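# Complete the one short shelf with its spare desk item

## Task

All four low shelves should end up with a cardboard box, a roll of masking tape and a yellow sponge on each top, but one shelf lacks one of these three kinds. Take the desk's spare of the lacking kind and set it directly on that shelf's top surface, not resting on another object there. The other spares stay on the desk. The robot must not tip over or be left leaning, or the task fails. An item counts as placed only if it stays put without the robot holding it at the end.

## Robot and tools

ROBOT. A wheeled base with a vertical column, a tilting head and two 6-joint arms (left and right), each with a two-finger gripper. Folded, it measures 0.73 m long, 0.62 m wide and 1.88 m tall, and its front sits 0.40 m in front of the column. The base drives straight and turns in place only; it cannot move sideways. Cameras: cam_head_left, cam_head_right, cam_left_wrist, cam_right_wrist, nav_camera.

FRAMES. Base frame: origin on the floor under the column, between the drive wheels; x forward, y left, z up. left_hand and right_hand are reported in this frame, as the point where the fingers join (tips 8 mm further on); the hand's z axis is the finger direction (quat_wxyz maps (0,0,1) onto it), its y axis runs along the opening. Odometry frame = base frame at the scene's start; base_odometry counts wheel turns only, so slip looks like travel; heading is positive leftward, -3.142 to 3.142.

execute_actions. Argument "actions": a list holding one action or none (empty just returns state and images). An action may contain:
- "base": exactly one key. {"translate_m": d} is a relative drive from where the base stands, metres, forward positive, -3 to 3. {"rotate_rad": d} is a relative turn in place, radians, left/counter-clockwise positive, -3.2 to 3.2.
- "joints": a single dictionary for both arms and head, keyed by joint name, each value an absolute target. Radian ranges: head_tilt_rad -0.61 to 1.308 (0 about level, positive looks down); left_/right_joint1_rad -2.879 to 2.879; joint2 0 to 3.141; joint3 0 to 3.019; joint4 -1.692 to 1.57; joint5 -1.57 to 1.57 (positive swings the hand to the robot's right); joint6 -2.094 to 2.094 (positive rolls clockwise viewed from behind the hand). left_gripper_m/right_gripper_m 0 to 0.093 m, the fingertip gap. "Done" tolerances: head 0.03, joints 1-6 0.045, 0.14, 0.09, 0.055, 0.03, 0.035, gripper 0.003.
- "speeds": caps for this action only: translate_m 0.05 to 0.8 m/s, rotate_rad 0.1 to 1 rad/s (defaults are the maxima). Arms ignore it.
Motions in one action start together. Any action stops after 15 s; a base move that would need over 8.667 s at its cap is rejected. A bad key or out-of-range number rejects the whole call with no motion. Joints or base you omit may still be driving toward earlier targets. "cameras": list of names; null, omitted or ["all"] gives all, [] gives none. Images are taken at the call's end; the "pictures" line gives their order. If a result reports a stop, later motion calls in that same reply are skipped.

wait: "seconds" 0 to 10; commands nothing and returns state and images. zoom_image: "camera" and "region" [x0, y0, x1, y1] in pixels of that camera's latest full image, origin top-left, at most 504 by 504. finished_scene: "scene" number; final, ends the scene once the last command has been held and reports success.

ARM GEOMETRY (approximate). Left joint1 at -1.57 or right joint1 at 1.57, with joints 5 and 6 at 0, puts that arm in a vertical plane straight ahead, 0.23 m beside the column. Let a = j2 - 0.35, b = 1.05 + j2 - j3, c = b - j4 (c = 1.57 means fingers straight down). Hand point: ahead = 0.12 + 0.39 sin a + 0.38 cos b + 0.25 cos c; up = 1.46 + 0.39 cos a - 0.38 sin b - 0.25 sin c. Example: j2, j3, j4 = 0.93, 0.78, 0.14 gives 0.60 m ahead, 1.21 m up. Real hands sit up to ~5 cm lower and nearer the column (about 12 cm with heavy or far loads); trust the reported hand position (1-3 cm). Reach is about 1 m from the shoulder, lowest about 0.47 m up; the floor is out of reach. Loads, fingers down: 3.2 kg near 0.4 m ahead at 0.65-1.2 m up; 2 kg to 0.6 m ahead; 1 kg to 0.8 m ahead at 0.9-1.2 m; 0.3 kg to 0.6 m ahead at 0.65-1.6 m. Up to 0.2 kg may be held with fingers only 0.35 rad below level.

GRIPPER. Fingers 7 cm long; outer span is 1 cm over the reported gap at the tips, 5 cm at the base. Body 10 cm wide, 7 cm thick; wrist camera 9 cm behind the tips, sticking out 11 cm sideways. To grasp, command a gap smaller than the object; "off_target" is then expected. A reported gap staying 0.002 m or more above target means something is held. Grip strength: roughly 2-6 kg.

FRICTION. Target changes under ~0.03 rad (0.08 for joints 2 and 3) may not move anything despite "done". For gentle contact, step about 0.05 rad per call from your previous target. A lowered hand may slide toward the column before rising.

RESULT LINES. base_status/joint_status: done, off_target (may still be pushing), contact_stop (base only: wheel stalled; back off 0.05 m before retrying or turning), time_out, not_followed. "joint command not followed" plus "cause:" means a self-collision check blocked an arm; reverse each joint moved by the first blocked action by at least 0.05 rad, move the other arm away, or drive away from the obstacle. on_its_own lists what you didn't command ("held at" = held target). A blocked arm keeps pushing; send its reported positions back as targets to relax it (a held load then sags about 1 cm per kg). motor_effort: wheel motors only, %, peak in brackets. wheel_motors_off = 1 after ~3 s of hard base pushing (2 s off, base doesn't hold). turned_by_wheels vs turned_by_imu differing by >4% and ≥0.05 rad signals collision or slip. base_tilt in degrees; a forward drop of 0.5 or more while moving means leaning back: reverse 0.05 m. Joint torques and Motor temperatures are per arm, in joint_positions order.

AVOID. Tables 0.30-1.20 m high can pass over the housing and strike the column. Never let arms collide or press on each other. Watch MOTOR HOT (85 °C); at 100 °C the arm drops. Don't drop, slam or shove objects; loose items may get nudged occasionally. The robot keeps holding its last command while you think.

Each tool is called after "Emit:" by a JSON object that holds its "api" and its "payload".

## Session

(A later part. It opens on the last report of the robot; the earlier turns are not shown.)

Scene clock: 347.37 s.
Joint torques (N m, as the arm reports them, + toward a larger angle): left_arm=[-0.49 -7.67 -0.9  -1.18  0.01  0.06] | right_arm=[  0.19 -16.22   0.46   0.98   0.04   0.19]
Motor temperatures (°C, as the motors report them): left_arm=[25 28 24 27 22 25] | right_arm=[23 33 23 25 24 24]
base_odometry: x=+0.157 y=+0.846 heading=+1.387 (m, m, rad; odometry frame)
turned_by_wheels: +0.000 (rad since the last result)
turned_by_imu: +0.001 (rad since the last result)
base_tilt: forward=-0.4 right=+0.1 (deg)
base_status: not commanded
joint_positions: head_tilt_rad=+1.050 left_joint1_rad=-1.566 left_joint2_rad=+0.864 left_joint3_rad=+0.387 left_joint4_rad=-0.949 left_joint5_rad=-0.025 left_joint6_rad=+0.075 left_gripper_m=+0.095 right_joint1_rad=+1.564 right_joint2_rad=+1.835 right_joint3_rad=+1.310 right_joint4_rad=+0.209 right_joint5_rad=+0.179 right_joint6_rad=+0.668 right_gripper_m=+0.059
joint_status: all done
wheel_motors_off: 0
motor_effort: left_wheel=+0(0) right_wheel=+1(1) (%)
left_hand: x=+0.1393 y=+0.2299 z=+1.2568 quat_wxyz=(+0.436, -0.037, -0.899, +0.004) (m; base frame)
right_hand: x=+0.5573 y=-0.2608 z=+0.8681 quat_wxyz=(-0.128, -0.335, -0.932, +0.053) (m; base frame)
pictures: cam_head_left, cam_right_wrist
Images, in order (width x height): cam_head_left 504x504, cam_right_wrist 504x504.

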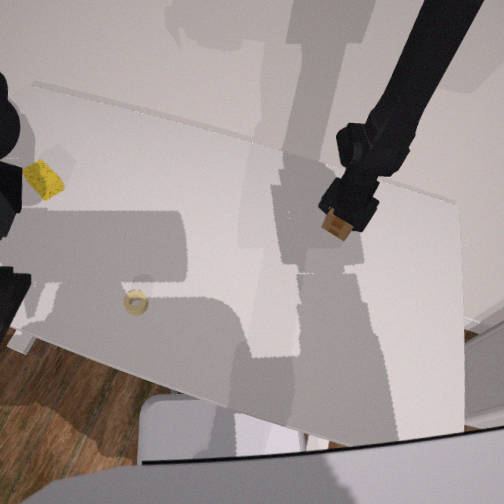

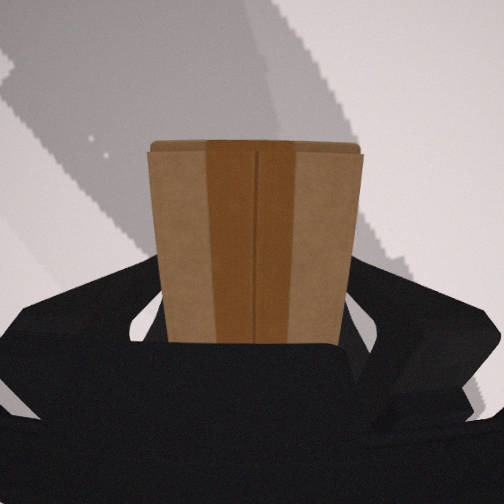

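Emit:
{"api": "execute_actions", "payload": {"actions": [{"base": {"translate_m": -0.5}, "joints": {"right_joint4_rad": 0.28, "right_joint5_rad": 0.0, "right_joint6_rad": 0.0, "head_tilt_rad": 0.7}}], "cameras": ["cam_head_left"]}}

Emit:
{"api": "execute_actions", "payload": {"actions": [{"base": {"rotate_rad": 2.706}}], "cameras": ["cam_head_left", "cam_head_right", "cam_right_wrist", "nav_camera"]}}

Scene clock: 383.33 s.
Joint torques (N m, as the arm reports them, + toward a larger angle): left_arm=[-0.49 -7.72 -0.77 -1.19  0.01  0.05] | right_arm=[  0.45 -16.88   0.73   1.21  -0.28  -0.06]
Motor temperatures (°C, as the motors report them): left_arm=[25 28 24 27 22 25] | right_arm=[23 34 23 25 24 24]
base_odometry: x=+0.066 y=+0.354 heading=+1.385 (m, m, rad; odometry frame)
turned_by_wheels: -0.002 (rad since the last result)
turned_by_imu: -0.001 (rad since the last result)
base_tilt: forward=-0.4 right=+0.0 (deg)
base_status: done
joint_positions: head_tilt_rad=+0.716 left_joint1_rad=-1.566 left_joint2_rad=+0.864 left_joint3_rad=+0.386 left_joint4_rad=-0.949 left_joint5_rad=-0.025 left_joint6_rad=+0.075 left_gripper_m=+0.095 right_joint1_rad=+1.566 right_joint2_rad=+1.842 right_joint3_rad=+1.305 right_joint4_rad=+0.269 right_joint5_rad=+0.003 right_joint6_rad=+0.012 right_gripper_m=+0.059
joint_status: all done
wheel_motors_off: 0
motor_effort: left_wheel=-2(72) right_wheel=+1(66) (%)
left_hand: x=+0.1385 y=+0.2299 z=+1.2571 quat_wxyz=(+0.437, -0.037, -0.899, +0.004) (m; base frame)
right_hand: x=+0.5648 y=-0.2296 z=+0.8652 quat_wxyz=(-0.128, -0.007, -0.992, +0.003) (m; base frame)
pictures: cam_head_left
Images, in order (width x height): cam_head_left 504x504.

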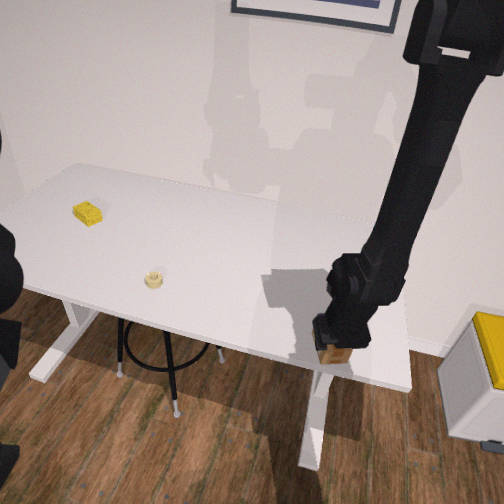

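Scene clock: 387.63 s.
Joint torques (N m, as the arm reports them, + toward a larger angle): left_arm=[-0.54 -7.75 -0.85 -1.19  0.01  0.05] | right_arm=[ -0.27 -16.67   0.46   1.19  -0.28  -0.05]
Motor temperatures (°C, as the motors report them): left_arm=[25 28 24 27 22 25] | right_arm=[23 34 23 25 24 24]
base_odometry: x=+0.066 y=+0.354 heading=-2.194 (m, m, rad; odometry frame)
turned_by_wheels: +2.705 (rad since the last result)
turned_by_imu: +2.710 (rad since the last result)
base_tilt: forward=-0.4 right=+0.2 (deg)
base_status: done
joint_positions: head_tilt_rad=+0.716 left_joint1_rad=-1.566 left_joint2_rad=+0.864 left_joint3_rad=+0.386 left_joint4_rad=-0.949 left_joint5_rad=-0.025 left_joint6_rad=+0.075 left_gripper_m=+0.095 right_joint1_rad=+1.571 right_joint2_rad=+1.842 right_joint3_rad=+1.312 right_joint4_rad=+0.269 right_joint5_rad=+0.002 right_joint6_rad=+0.012 right_gripper_m=+0.059
joint_status: not commanded
wheel_motors_off: 0
motor_effort: left_wheel=-7(57) right_wheel=+8(83) (%)
left_hand: x=+0.1385 y=+0.2299 z=+1.2571 quat_wxyz=(+0.437, -0.037, -0.899, +0.004) (m; base frame)
right_hand: x=+0.5688 y=-0.2255 z=+0.8656 quat_wxyz=(-0.131, -0.006, -0.991, +0.000) (m; base frame)
pictures: cam_head_left, cam_head_right, cam_right_wrist, nav_camera
Images, in order (width x height): cam_head_left 504x504, cam_head_right 504x504, cam_right_wrist 504x504, nav_camera 504x504.

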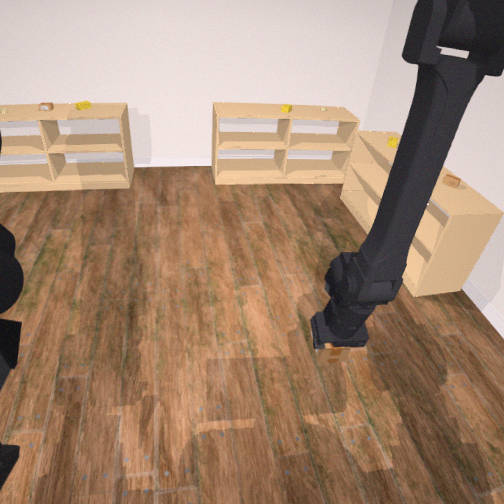

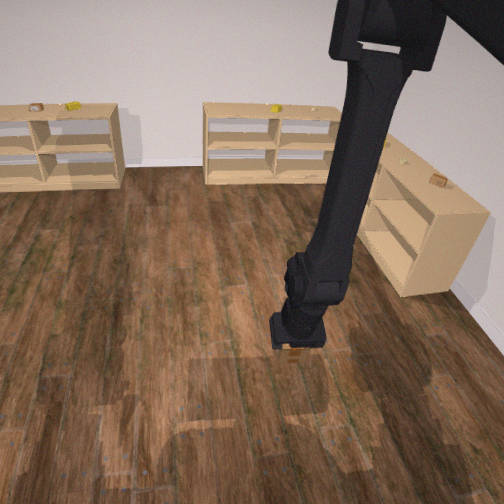

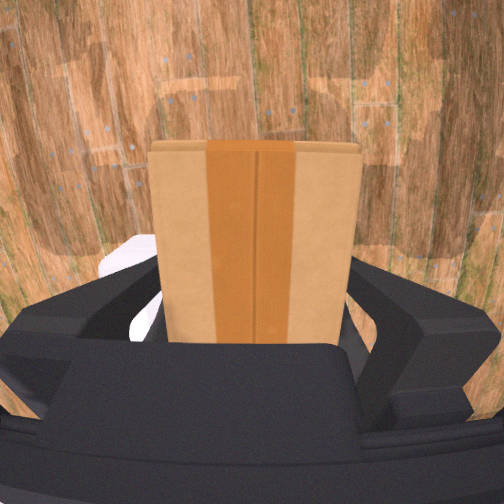

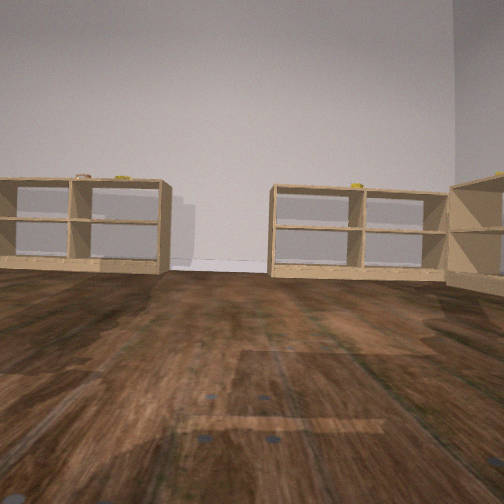

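Emit:
{"api": "execute_actions", "payload": {"actions": [{"base": {"translate_m": 2.2}, "joints": {"right_joint2_rad": 2.12, "right_joint3_rad": 1.607, "right_joint4_rad": 0.27, "head_tilt_rad": 0.95}}], "cameras": ["cam_head_left", "cam_head_right", "cam_right_wrist", "nav_camera"]}}

Scene clock: 405.17 s.
Joint torques (N m, as the arm reports them, + toward a larger angle): left_arm=[-0.44 -7.78 -0.89 -1.18  0.01  0.06] | right_arm=[ -0.08 -18.58   0.53   0.88  -0.26  -0.05]
Motor temperatures (°C, as the motors report them): left_arm=[25 28 24 27 22 25] | right_arm=[23 34 23 25 24 24]
base_odometry: x=-1.217 y=-1.434 heading=-2.192 (m, m, rad; odometry frame)
turned_by_wheels: +0.001 (rad since the last result)
turned_by_imu: +0.003 (rad since the last result)
base_tilt: forward=-0.5 right=+0.1 (deg)
base_status: done
joint_positions: head_tilt_rad=+0.951 left_joint1_rad=-1.566 left_joint2_rad=+0.864 left_joint3_rad=+0.387 left_joint4_rad=-0.949 left_joint5_rad=-0.025 left_joint6_rad=+0.075 left_gripper_m=+0.095 right_joint1_rad=+1.571 right_joint2_rad=+2.134 right_joint3_rad=+1.608 right_joint4_rad=+0.269 right_joint5_rad=+0.002 right_joint6_rad=+0.012 right_gripper_m=+0.059
joint_status: all done
wheel_motors_off: 0
motor_effort: left_wheel=+1(73) right_wheel=-2(80) (%)
left_hand: x=+0.1393 y=+0.2299 z=+1.2568 quat_wxyz=(+0.436, -0.037, -0.899, +0.004) (m; base frame)
right_hand: x=+0.5639 y=-0.2255 z=+0.7543 quat_wxyz=(-0.133, -0.006, -0.991, +0.000) (m; base frame)
pictures: cam_head_left, cam_head_right, cam_right_wrist, nav_camera
Images, in order (width x height): cam_head_left 504x504, cam_head_right 504x504, cam_right_wrist 504x504, nav_camera 504x504.

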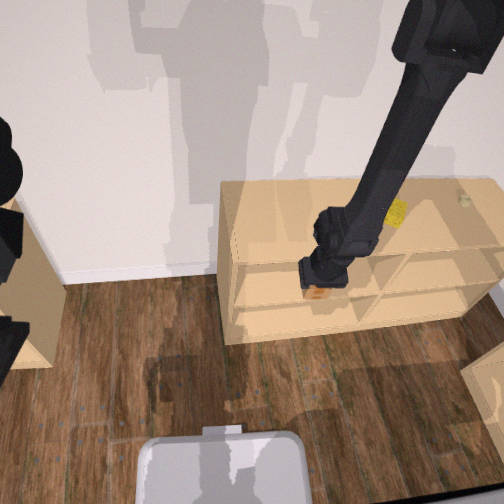

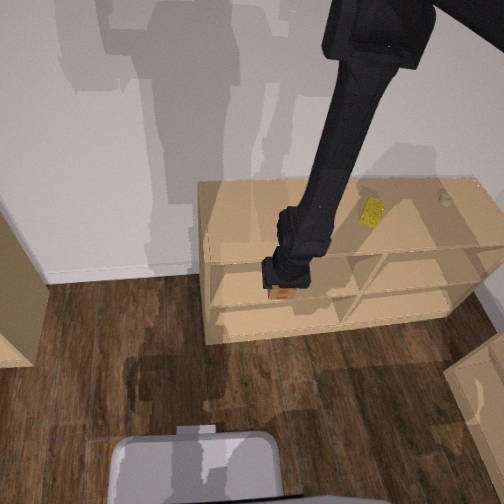

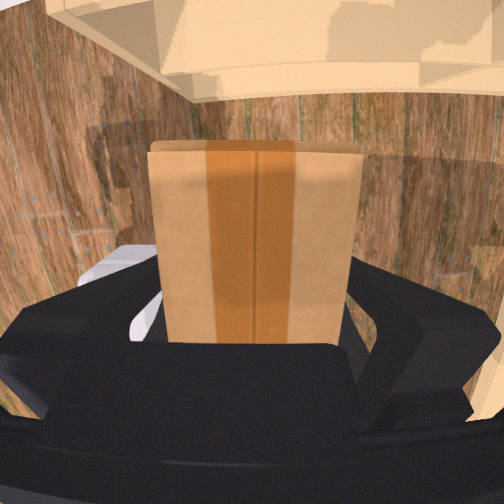

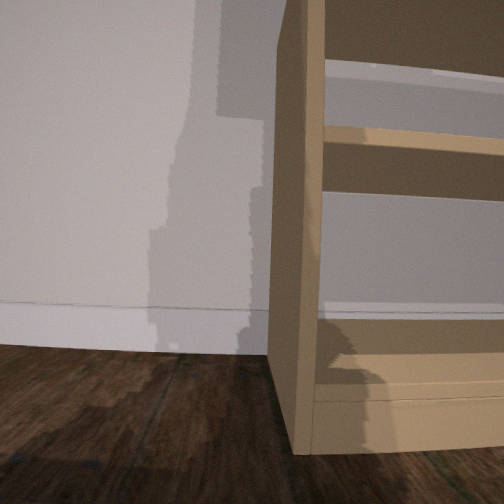

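Emit:
{"api": "execute_actions", "payload": {"actions": [{"base": {"translate_m": 0.27}, "joints": {"head_tilt_rad": 1.05}}], "cameras": ["cam_head_left", "cam_head_right", "cam_right_wrist", "nav_camera"]}}

Scene clock: 415.87 s.
Joint torques (N m, as the arm reports them, + toward a larger angle): left_arm=[-0.55 -7.66 -1.12 -1.2   0.01  0.05] | right_arm=[  0.03 -18.44   0.49   0.89  -0.27  -0.06]
Motor temperatures (°C, as the motors report them): left_arm=[25 28 24 27 22 25] | right_arm=[23 35 23 25 24 24]
base_odometry: x=-1.374 y=-1.653 heading=-2.191 (m, m, rad; odometry frame)
turned_by_wheels: +0.001 (rad since the last result)
turned_by_imu: +0.002 (rad since the last result)
base_tilt: forward=-0.4 right=+0.1 (deg)
base_status: done
joint_positions: head_tilt_rad=+1.050 left_joint1_rad=-1.566 left_joint2_rad=+0.864 left_joint3_rad=+0.390 left_joint4_rad=-0.949 left_joint5_rad=-0.025 left_joint6_rad=+0.075 left_gripper_m=+0.095 right_joint1_rad=+1.571 right_joint2_rad=+2.132 right_joint3_rad=+1.609 right_joint4_rad=+0.269 right_joint5_rad=+0.002 right_joint6_rad=+0.012 right_gripper_m=+0.059
joint_status: all done
wheel_motors_off: 0
motor_effort: left_wheel=+1(39) right_wheel=-2(50) (%)
left_hand: x=+0.1407 y=+0.2299 z=+1.2563 quat_wxyz=(+0.435, -0.037, -0.900, +0.004) (m; base frame)
right_hand: x=+0.5655 y=-0.2255 z=+0.7552 quat_wxyz=(-0.135, -0.006, -0.991, +0.000) (m; base frame)
pictures: cam_head_left, cam_head_right, cam_right_wrist, nav_camera
Images, in order (width x height): cam_head_left 504x504, cam_head_right 504x504, cam_right_wrist 504x504, nav_camera 504x504.

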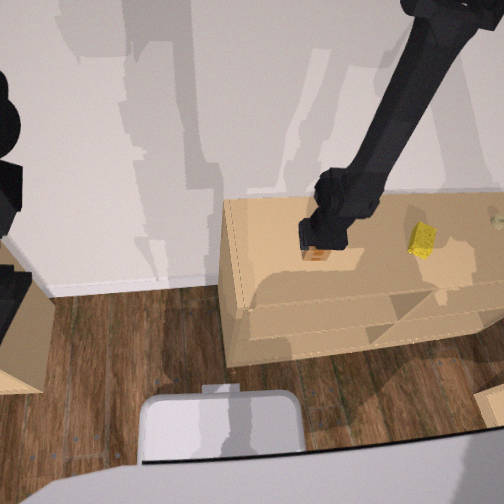

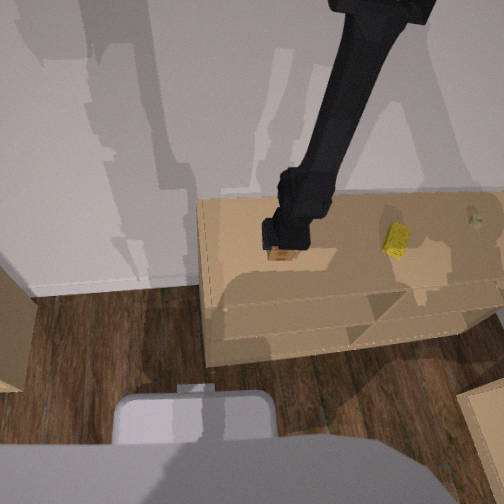

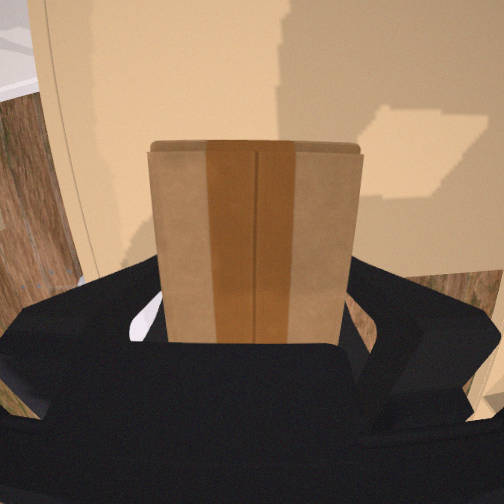

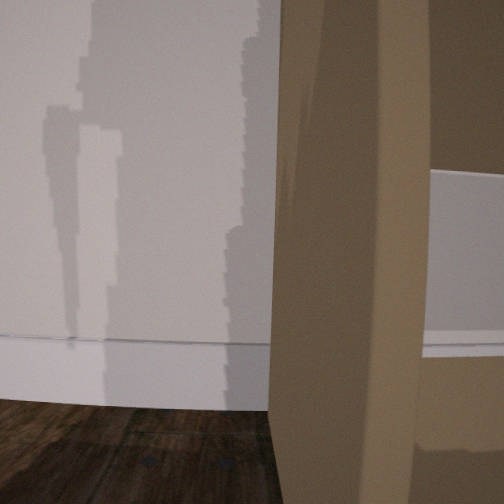

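Emit:
{"api": "execute_actions", "payload": {"actions": [{"base": {"translate_m": 0.055}, "joints": {"right_joint2_rad": 2.40, "right_joint3_rad": 1.985, "right_joint4_rad": 0.165}}], "cameras": ["cam_head_left", "cam_head_right", "cam_right_wrist"]}}

Scene clock: 428.30 s.
Joint torques (N m, as the arm reports them, + toward a larger angle): left_arm=[-0.47 -7.82 -1.07 -1.21  0.01  0.05] | right_arm=[  0.14 -17.27   1.98   0.58  -0.27  -0.06]
Motor temperatures (°C, as the motors report them): left_arm=[25 28 24 27 22 25] | right_arm=[23 35 23 25 24 24]
base_odometry: x=-1.406 y=-1.698 heading=-2.191 (m, m, rad; odometry frame)
turned_by_wheels: +0.001 (rad since the last result)
turned_by_imu: +0.002 (rad since the last result)
base_tilt: forward=-0.4 right=+0.1 (deg)
base_status: done
joint_positions: head_tilt_rad=+1.051 left_joint1_rad=-1.566 left_joint2_rad=+0.864 left_joint3_rad=+0.390 left_joint4_rad=-0.949 left_joint5_rad=-0.025 left_joint6_rad=+0.075 left_gripper_m=+0.095 right_joint1_rad=+1.571 right_joint2_rad=+2.405 right_joint3_rad=+1.975 right_joint4_rad=+0.173 right_joint5_rad=+0.002 right_joint6_rad=+0.012 right_gripper_m=+0.059
joint_status: all done
wheel_motors_off: 0
motor_effort: left_wheel=+2(35) right_wheel=-2(45) (%)
left_hand: x=+0.1407 y=+0.2299 z=+1.2563 quat_wxyz=(+0.435, -0.037, -0.900, +0.004) (m; base frame)
right_hand: x=+0.5640 y=-0.2254 z=+0.6582 quat_wxyz=(-0.133, -0.006, -0.991, +0.000) (m; base frame)
pictures: cam_head_left, cam_head_right, cam_right_wrist
Images, in order (width x height): cam_head_left 504x504, cam_head_right 504x504, cam_right_wrist 504x504.

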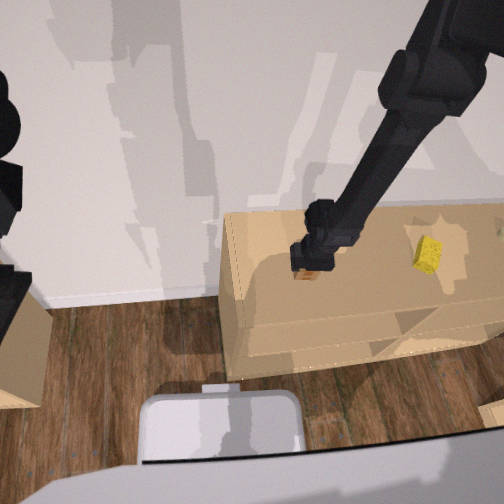

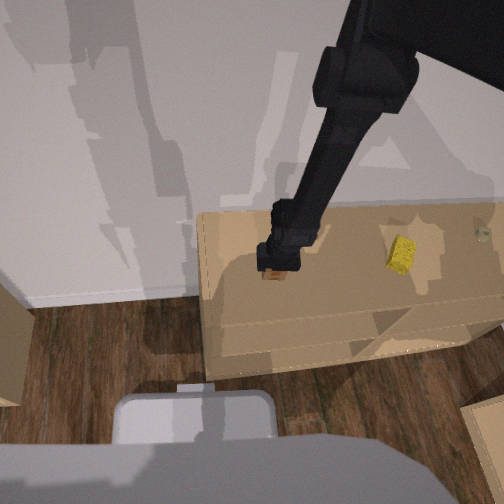

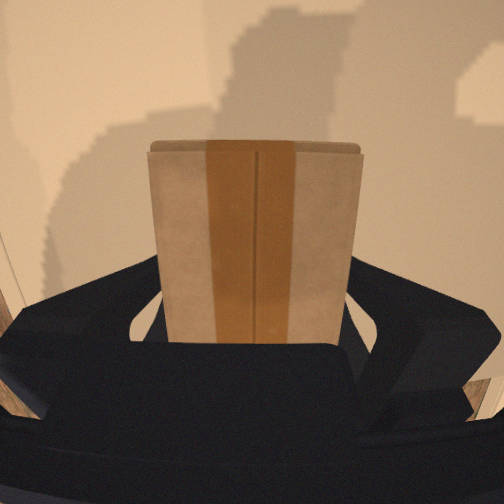

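Emit:
{"api": "execute_actions", "payload": {"actions": [{"joints": {"right_joint2_rad": 2.495, "right_joint3_rad": 2.135, "right_joint4_rad": 0.11}}], "cameras": ["cam_head_left", "cam_right_wrist"]}}

Scene clock: 434.90 s.
Joint torques (N m, as the arm reports them, + toward a larger angle): left_arm=[-0.46 -7.85 -1.07 -1.19  0.01  0.05] | right_arm=[  0.06 -16.48   2.88   0.48  -0.27  -0.06]
Motor temperatures (°C, as the motors report them): left_arm=[25 28 24 27 22 25] | right_arm=[23 35 24 25 24 24]
base_odometry: x=-1.406 y=-1.698 heading=-2.191 (m, m, rad; odometry frame)
turned_by_wheels: +0.000 (rad since the last result)
turned_by_imu: +0.001 (rad since the last result)
base_tilt: forward=-0.5 right=+0.0 (deg)
base_status: not commanded
joint_positions: head_tilt_rad=+1.051 left_joint1_rad=-1.566 left_joint2_rad=+0.864 left_joint3_rad=+0.390 left_joint4_rad=-0.949 left_joint5_rad=-0.025 left_joint6_rad=+0.075 left_gripper_m=+0.095 right_joint1_rad=+1.571 right_joint2_rad=+2.488 right_joint3_rad=+2.119 right_joint4_rad=+0.119 right_joint5_rad=+0.002 right_joint6_rad=+0.012 right_gripper_m=+0.059
joint_status: all done
wheel_motors_off: 0
motor_effort: left_wheel=+1(2) right_wheel=-2(2) (%)
left_hand: x=+0.1407 y=+0.2299 z=+1.2563 quat_wxyz=(+0.435, -0.037, -0.900, +0.004) (m; base frame)
right_hand: x=+0.5731 y=-0.2254 z=+0.6342 quat_wxyz=(-0.137, -0.006, -0.991, +0.000) (m; base frame)
pictures: cam_head_left, cam_right_wrist
Images, in order (width x height): cam_head_left 504x504, cam_right_wrist 504x504.

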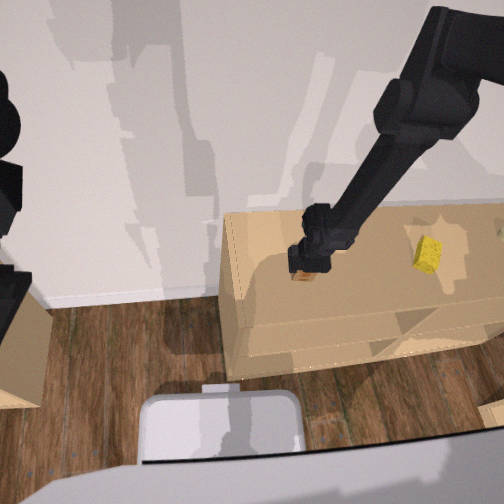

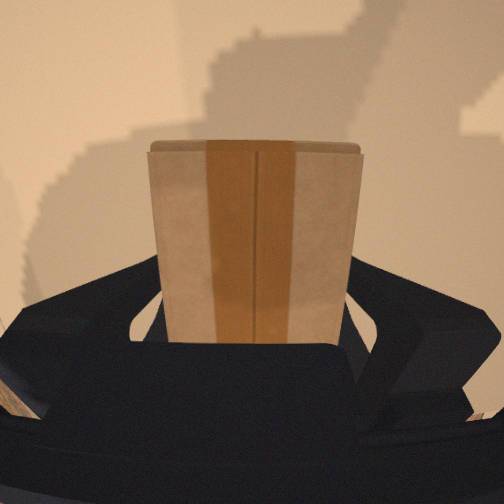

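Emit:
{"api": "zoom_image", "payload": {"camera": "cam_head_left", "region": [260, 220, 360, 320]}}

Region (260, 220, 360, 320) of cam_head_left's 504x504 image, scaled by 5.040, with more detail than that image has.

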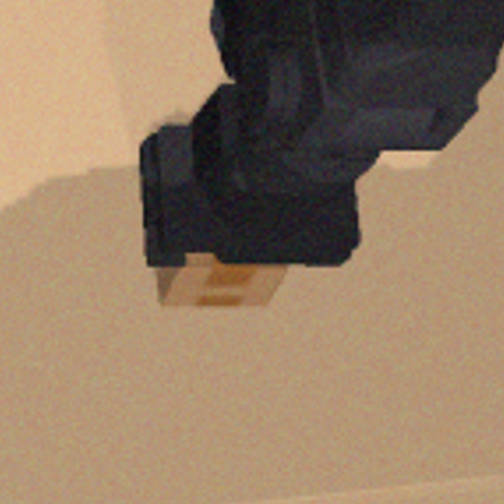

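Emit:
{"api": "execute_actions", "payload": {"actions": [{"joints": {"right_joint2_rad": 2.555, "right_joint3_rad": 2.225, "right_joint4_rad": 0.08}}], "cameras": ["cam_head_left", "cam_right_wrist"]}}

Scene clock: 449.77 s.
Joint torques (N m, as the arm reports them, + toward a larger angle): left_arm=[-0.48 -7.93 -1.07 -1.17  0.01  0.05] | right_arm=[  0.01 -15.     3.31   0.62  -0.31  -0.04]
Motor temperatures (°C, as the motors report them): left_arm=[25 28 24 27 22 25] | right_arm=[23 35 24 25 24 24]
base_odometry: x=-1.406 y=-1.698 heading=-2.191 (m, m, rad; odometry frame)
turned_by_wheels: +0.000 (rad since the last result)
turned_by_imu: +0.001 (rad since the last result)
base_tilt: forward=-0.4 right=+0.1 (deg)
base_status: not commanded
joint_positions: head_tilt_rad=+1.051 left_joint1_rad=-1.566 left_joint2_rad=+0.864 left_joint3_rad=+0.389 left_joint4_rad=-0.949 left_joint5_rad=-0.025 left_joint6_rad=+0.075 left_gripper_m=+0.095 right_joint1_rad=+1.571 right_joint2_rad=+2.527 right_joint3_rad=+2.209 right_joint4_rad=+0.087 right_joint5_rad=+0.003 right_joint6_rad=+0.011 right_gripper_m=+0.059
joint_status: all done
wheel_motors_off: 0
motor_effort: left_wheel=+3(5) right_wheel=-2(2) (%)
left_hand: x=+0.1405 y=+0.2299 z=+1.2564 quat_wxyz=(+0.435, -0.037, -0.899, +0.004) (m; base frame)
right_hand: x=+0.5875 y=-0.2256 z=+0.6261 quat_wxyz=(-0.145, -0.006, -0.989, +0.001) (m; base frame)
pictures: cam_head_left, cam_right_wrist
Images, in order (width x height): cam_head_left 504x504, cam_right_wrist 504x504.

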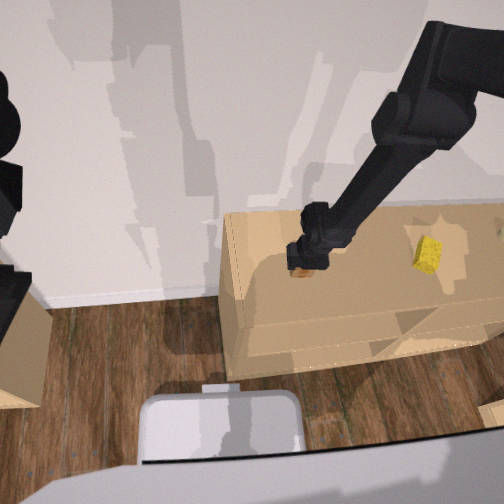

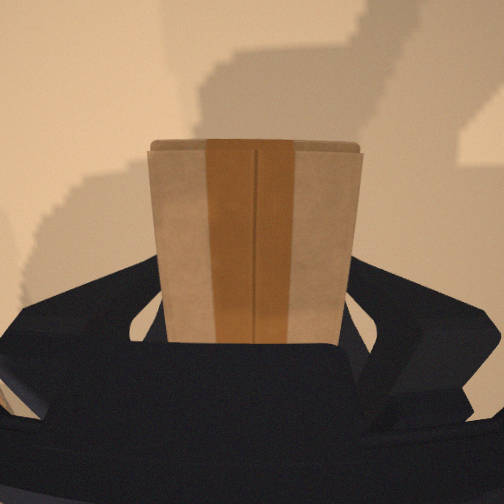

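Emit:
{"api": "execute_actions", "payload": {"actions": [{"joints": {"right_gripper_m": 0.093}}], "cameras": ["cam_head_left", "cam_right_wrist"]}}

Scene clock: 455.47 s.
Joint torques (N m, as the arm reports them, + toward a larger angle): left_arm=[-0.5  -7.8  -1.05 -1.19  0.01  0.05] | right_arm=[  0.04 -15.44   3.36   0.67  -0.31  -0.05]
Motor temperatures (°C, as the motors report them): left_arm=[25 28 24 27 22 25] | right_arm=[23 35 24 25 24 24]
base_odometry: x=-1.406 y=-1.698 heading=-2.191 (m, m, rad; odometry frame)
turned_by_wheels: +0.000 (rad since the last result)
turned_by_imu: +0.001 (rad since the last result)
base_tilt: forward=-0.4 right=+0.1 (deg)
base_status: not commanded
joint_positions: head_tilt_rad=+1.051 left_joint1_rad=-1.566 left_joint2_rad=+0.864 left_joint3_rad=+0.389 left_joint4_rad=-0.949 left_joint5_rad=-0.025 left_joint6_rad=+0.075 left_gripper_m=+0.095 right_joint1_rad=+1.571 right_joint2_rad=+2.533 right_joint3_rad=+2.209 right_joint4_rad=+0.087 right_joint5_rad=+0.003 right_joint6_rad=+0.011 right_gripper_m=+0.093
joint_status: all done
wheel_motors_off: 0
motor_effort: left_wheel=+2(3) right_wheel=-2(2) (%)
left_hand: x=+0.1405 y=+0.2299 z=+1.2564 quat_wxyz=(+0.435, -0.037, -0.899, +0.004) (m; base frame)
right_hand: x=+0.5828 y=-0.2256 z=+0.6235 quat_wxyz=(-0.143, -0.006, -0.990, +0.001) (m; base frame)
pictures: cam_head_left, cam_right_wrist
Images, in order (width x height): cam_head_left 504x504, cam_right_wrist 504x504.

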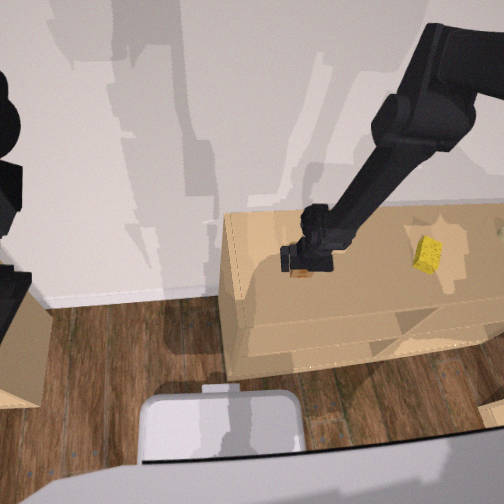

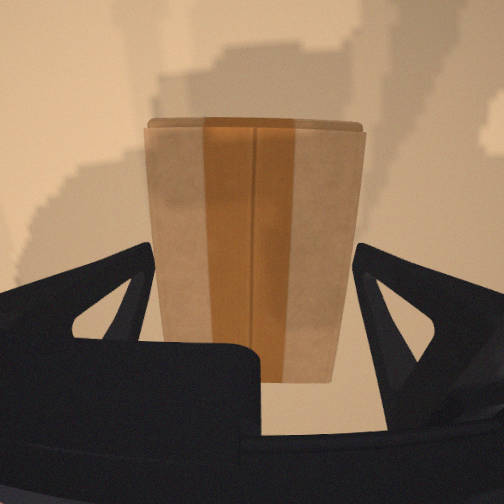

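Released. Raise the hand clear.

Emit:
{"api": "execute_actions", "payload": {"actions": [{"joints": {"right_joint2_rad": 2.12, "right_joint3_rad": 1.64, "right_joint4_rad": 0.25}}], "cameras": ["cam_head_left", "cam_head_right", "cam_right_wrist"]}}

Scene clock: 461.37 s.
Joint torques (N m, as the arm reports them, + toward a larger angle): left_arm=[-0.52 -7.73 -1.06 -1.2   0.01  0.05] | right_arm=[ -0.06 -17.61   1.26   1.04  -0.3   -0.05]
Motor temperatures (°C, as the motors report them): left_arm=[25 28 24 27 22 25] | right_arm=[23 35 24 25 24 24]
base_odometry: x=-1.406 y=-1.698 heading=-2.191 (m, m, rad; odometry frame)
turned_by_wheels: +0.000 (rad since the last result)
turned_by_imu: +0.001 (rad since the last result)
base_tilt: forward=-0.5 right=+0.2 (deg)
base_status: not commanded
joint_positions: head_tilt_rad=+1.051 left_joint1_rad=-1.566 left_joint2_rad=+0.864 left_joint3_rad=+0.389 left_joint4_rad=-0.949 left_joint5_rad=-0.025 left_joint6_rad=+0.075 left_gripper_m=+0.095 right_joint1_rad=+1.571 right_joint2_rad=+2.114 right_joint3_rad=+1.636 right_joint4_rad=+0.246 right_joint5_rad=+0.003 right_joint6_rad=+0.011 right_gripper_m=+0.093
joint_status: all done
wheel_motors_off: 0
motor_effort: left_wheel=+4(3) right_wheel=-2(2) (%)
left_hand: x=+0.1405 y=+0.2299 z=+1.2564 quat_wxyz=(+0.435, -0.037, -0.899, +0.004) (m; base frame)
right_hand: x=+0.5893 y=-0.2257 z=+0.7639 quat_wxyz=(-0.145, -0.006, -0.989, +0.001) (m; base frame)
pictures: cam_head_left, cam_head_right, cam_right_wrist
Images, in order (width x height): cam_head_left 504x504, cam_head_right 504x504, cam_right_wrist 504x504.

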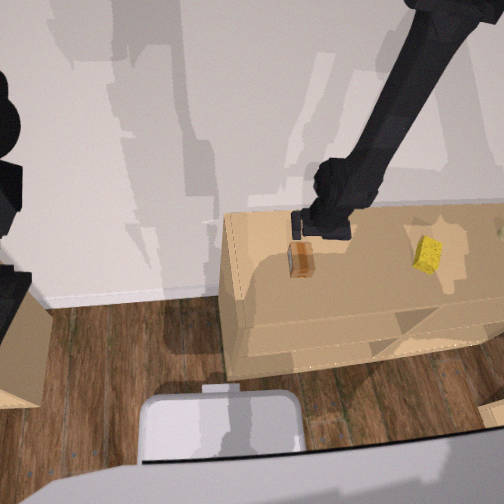

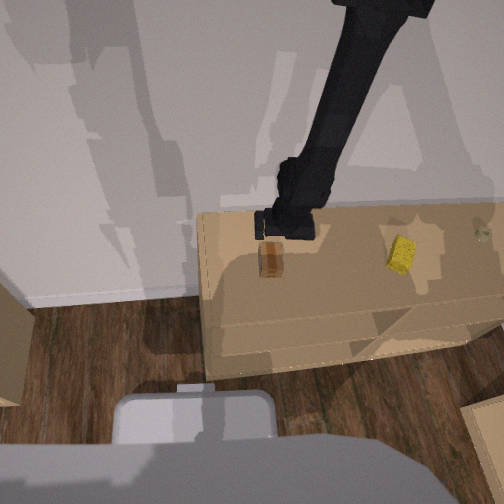

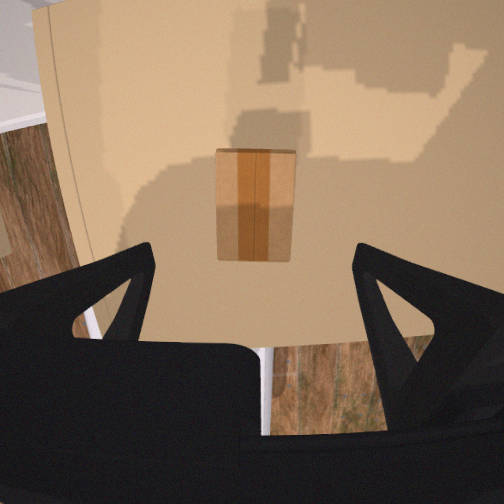

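The box is resting on the middle of the shelf top, clear of the other items.

Emit:
{"api": "finished_scene", "payload": {"scene": 1}}

The scene is finished: the task was done.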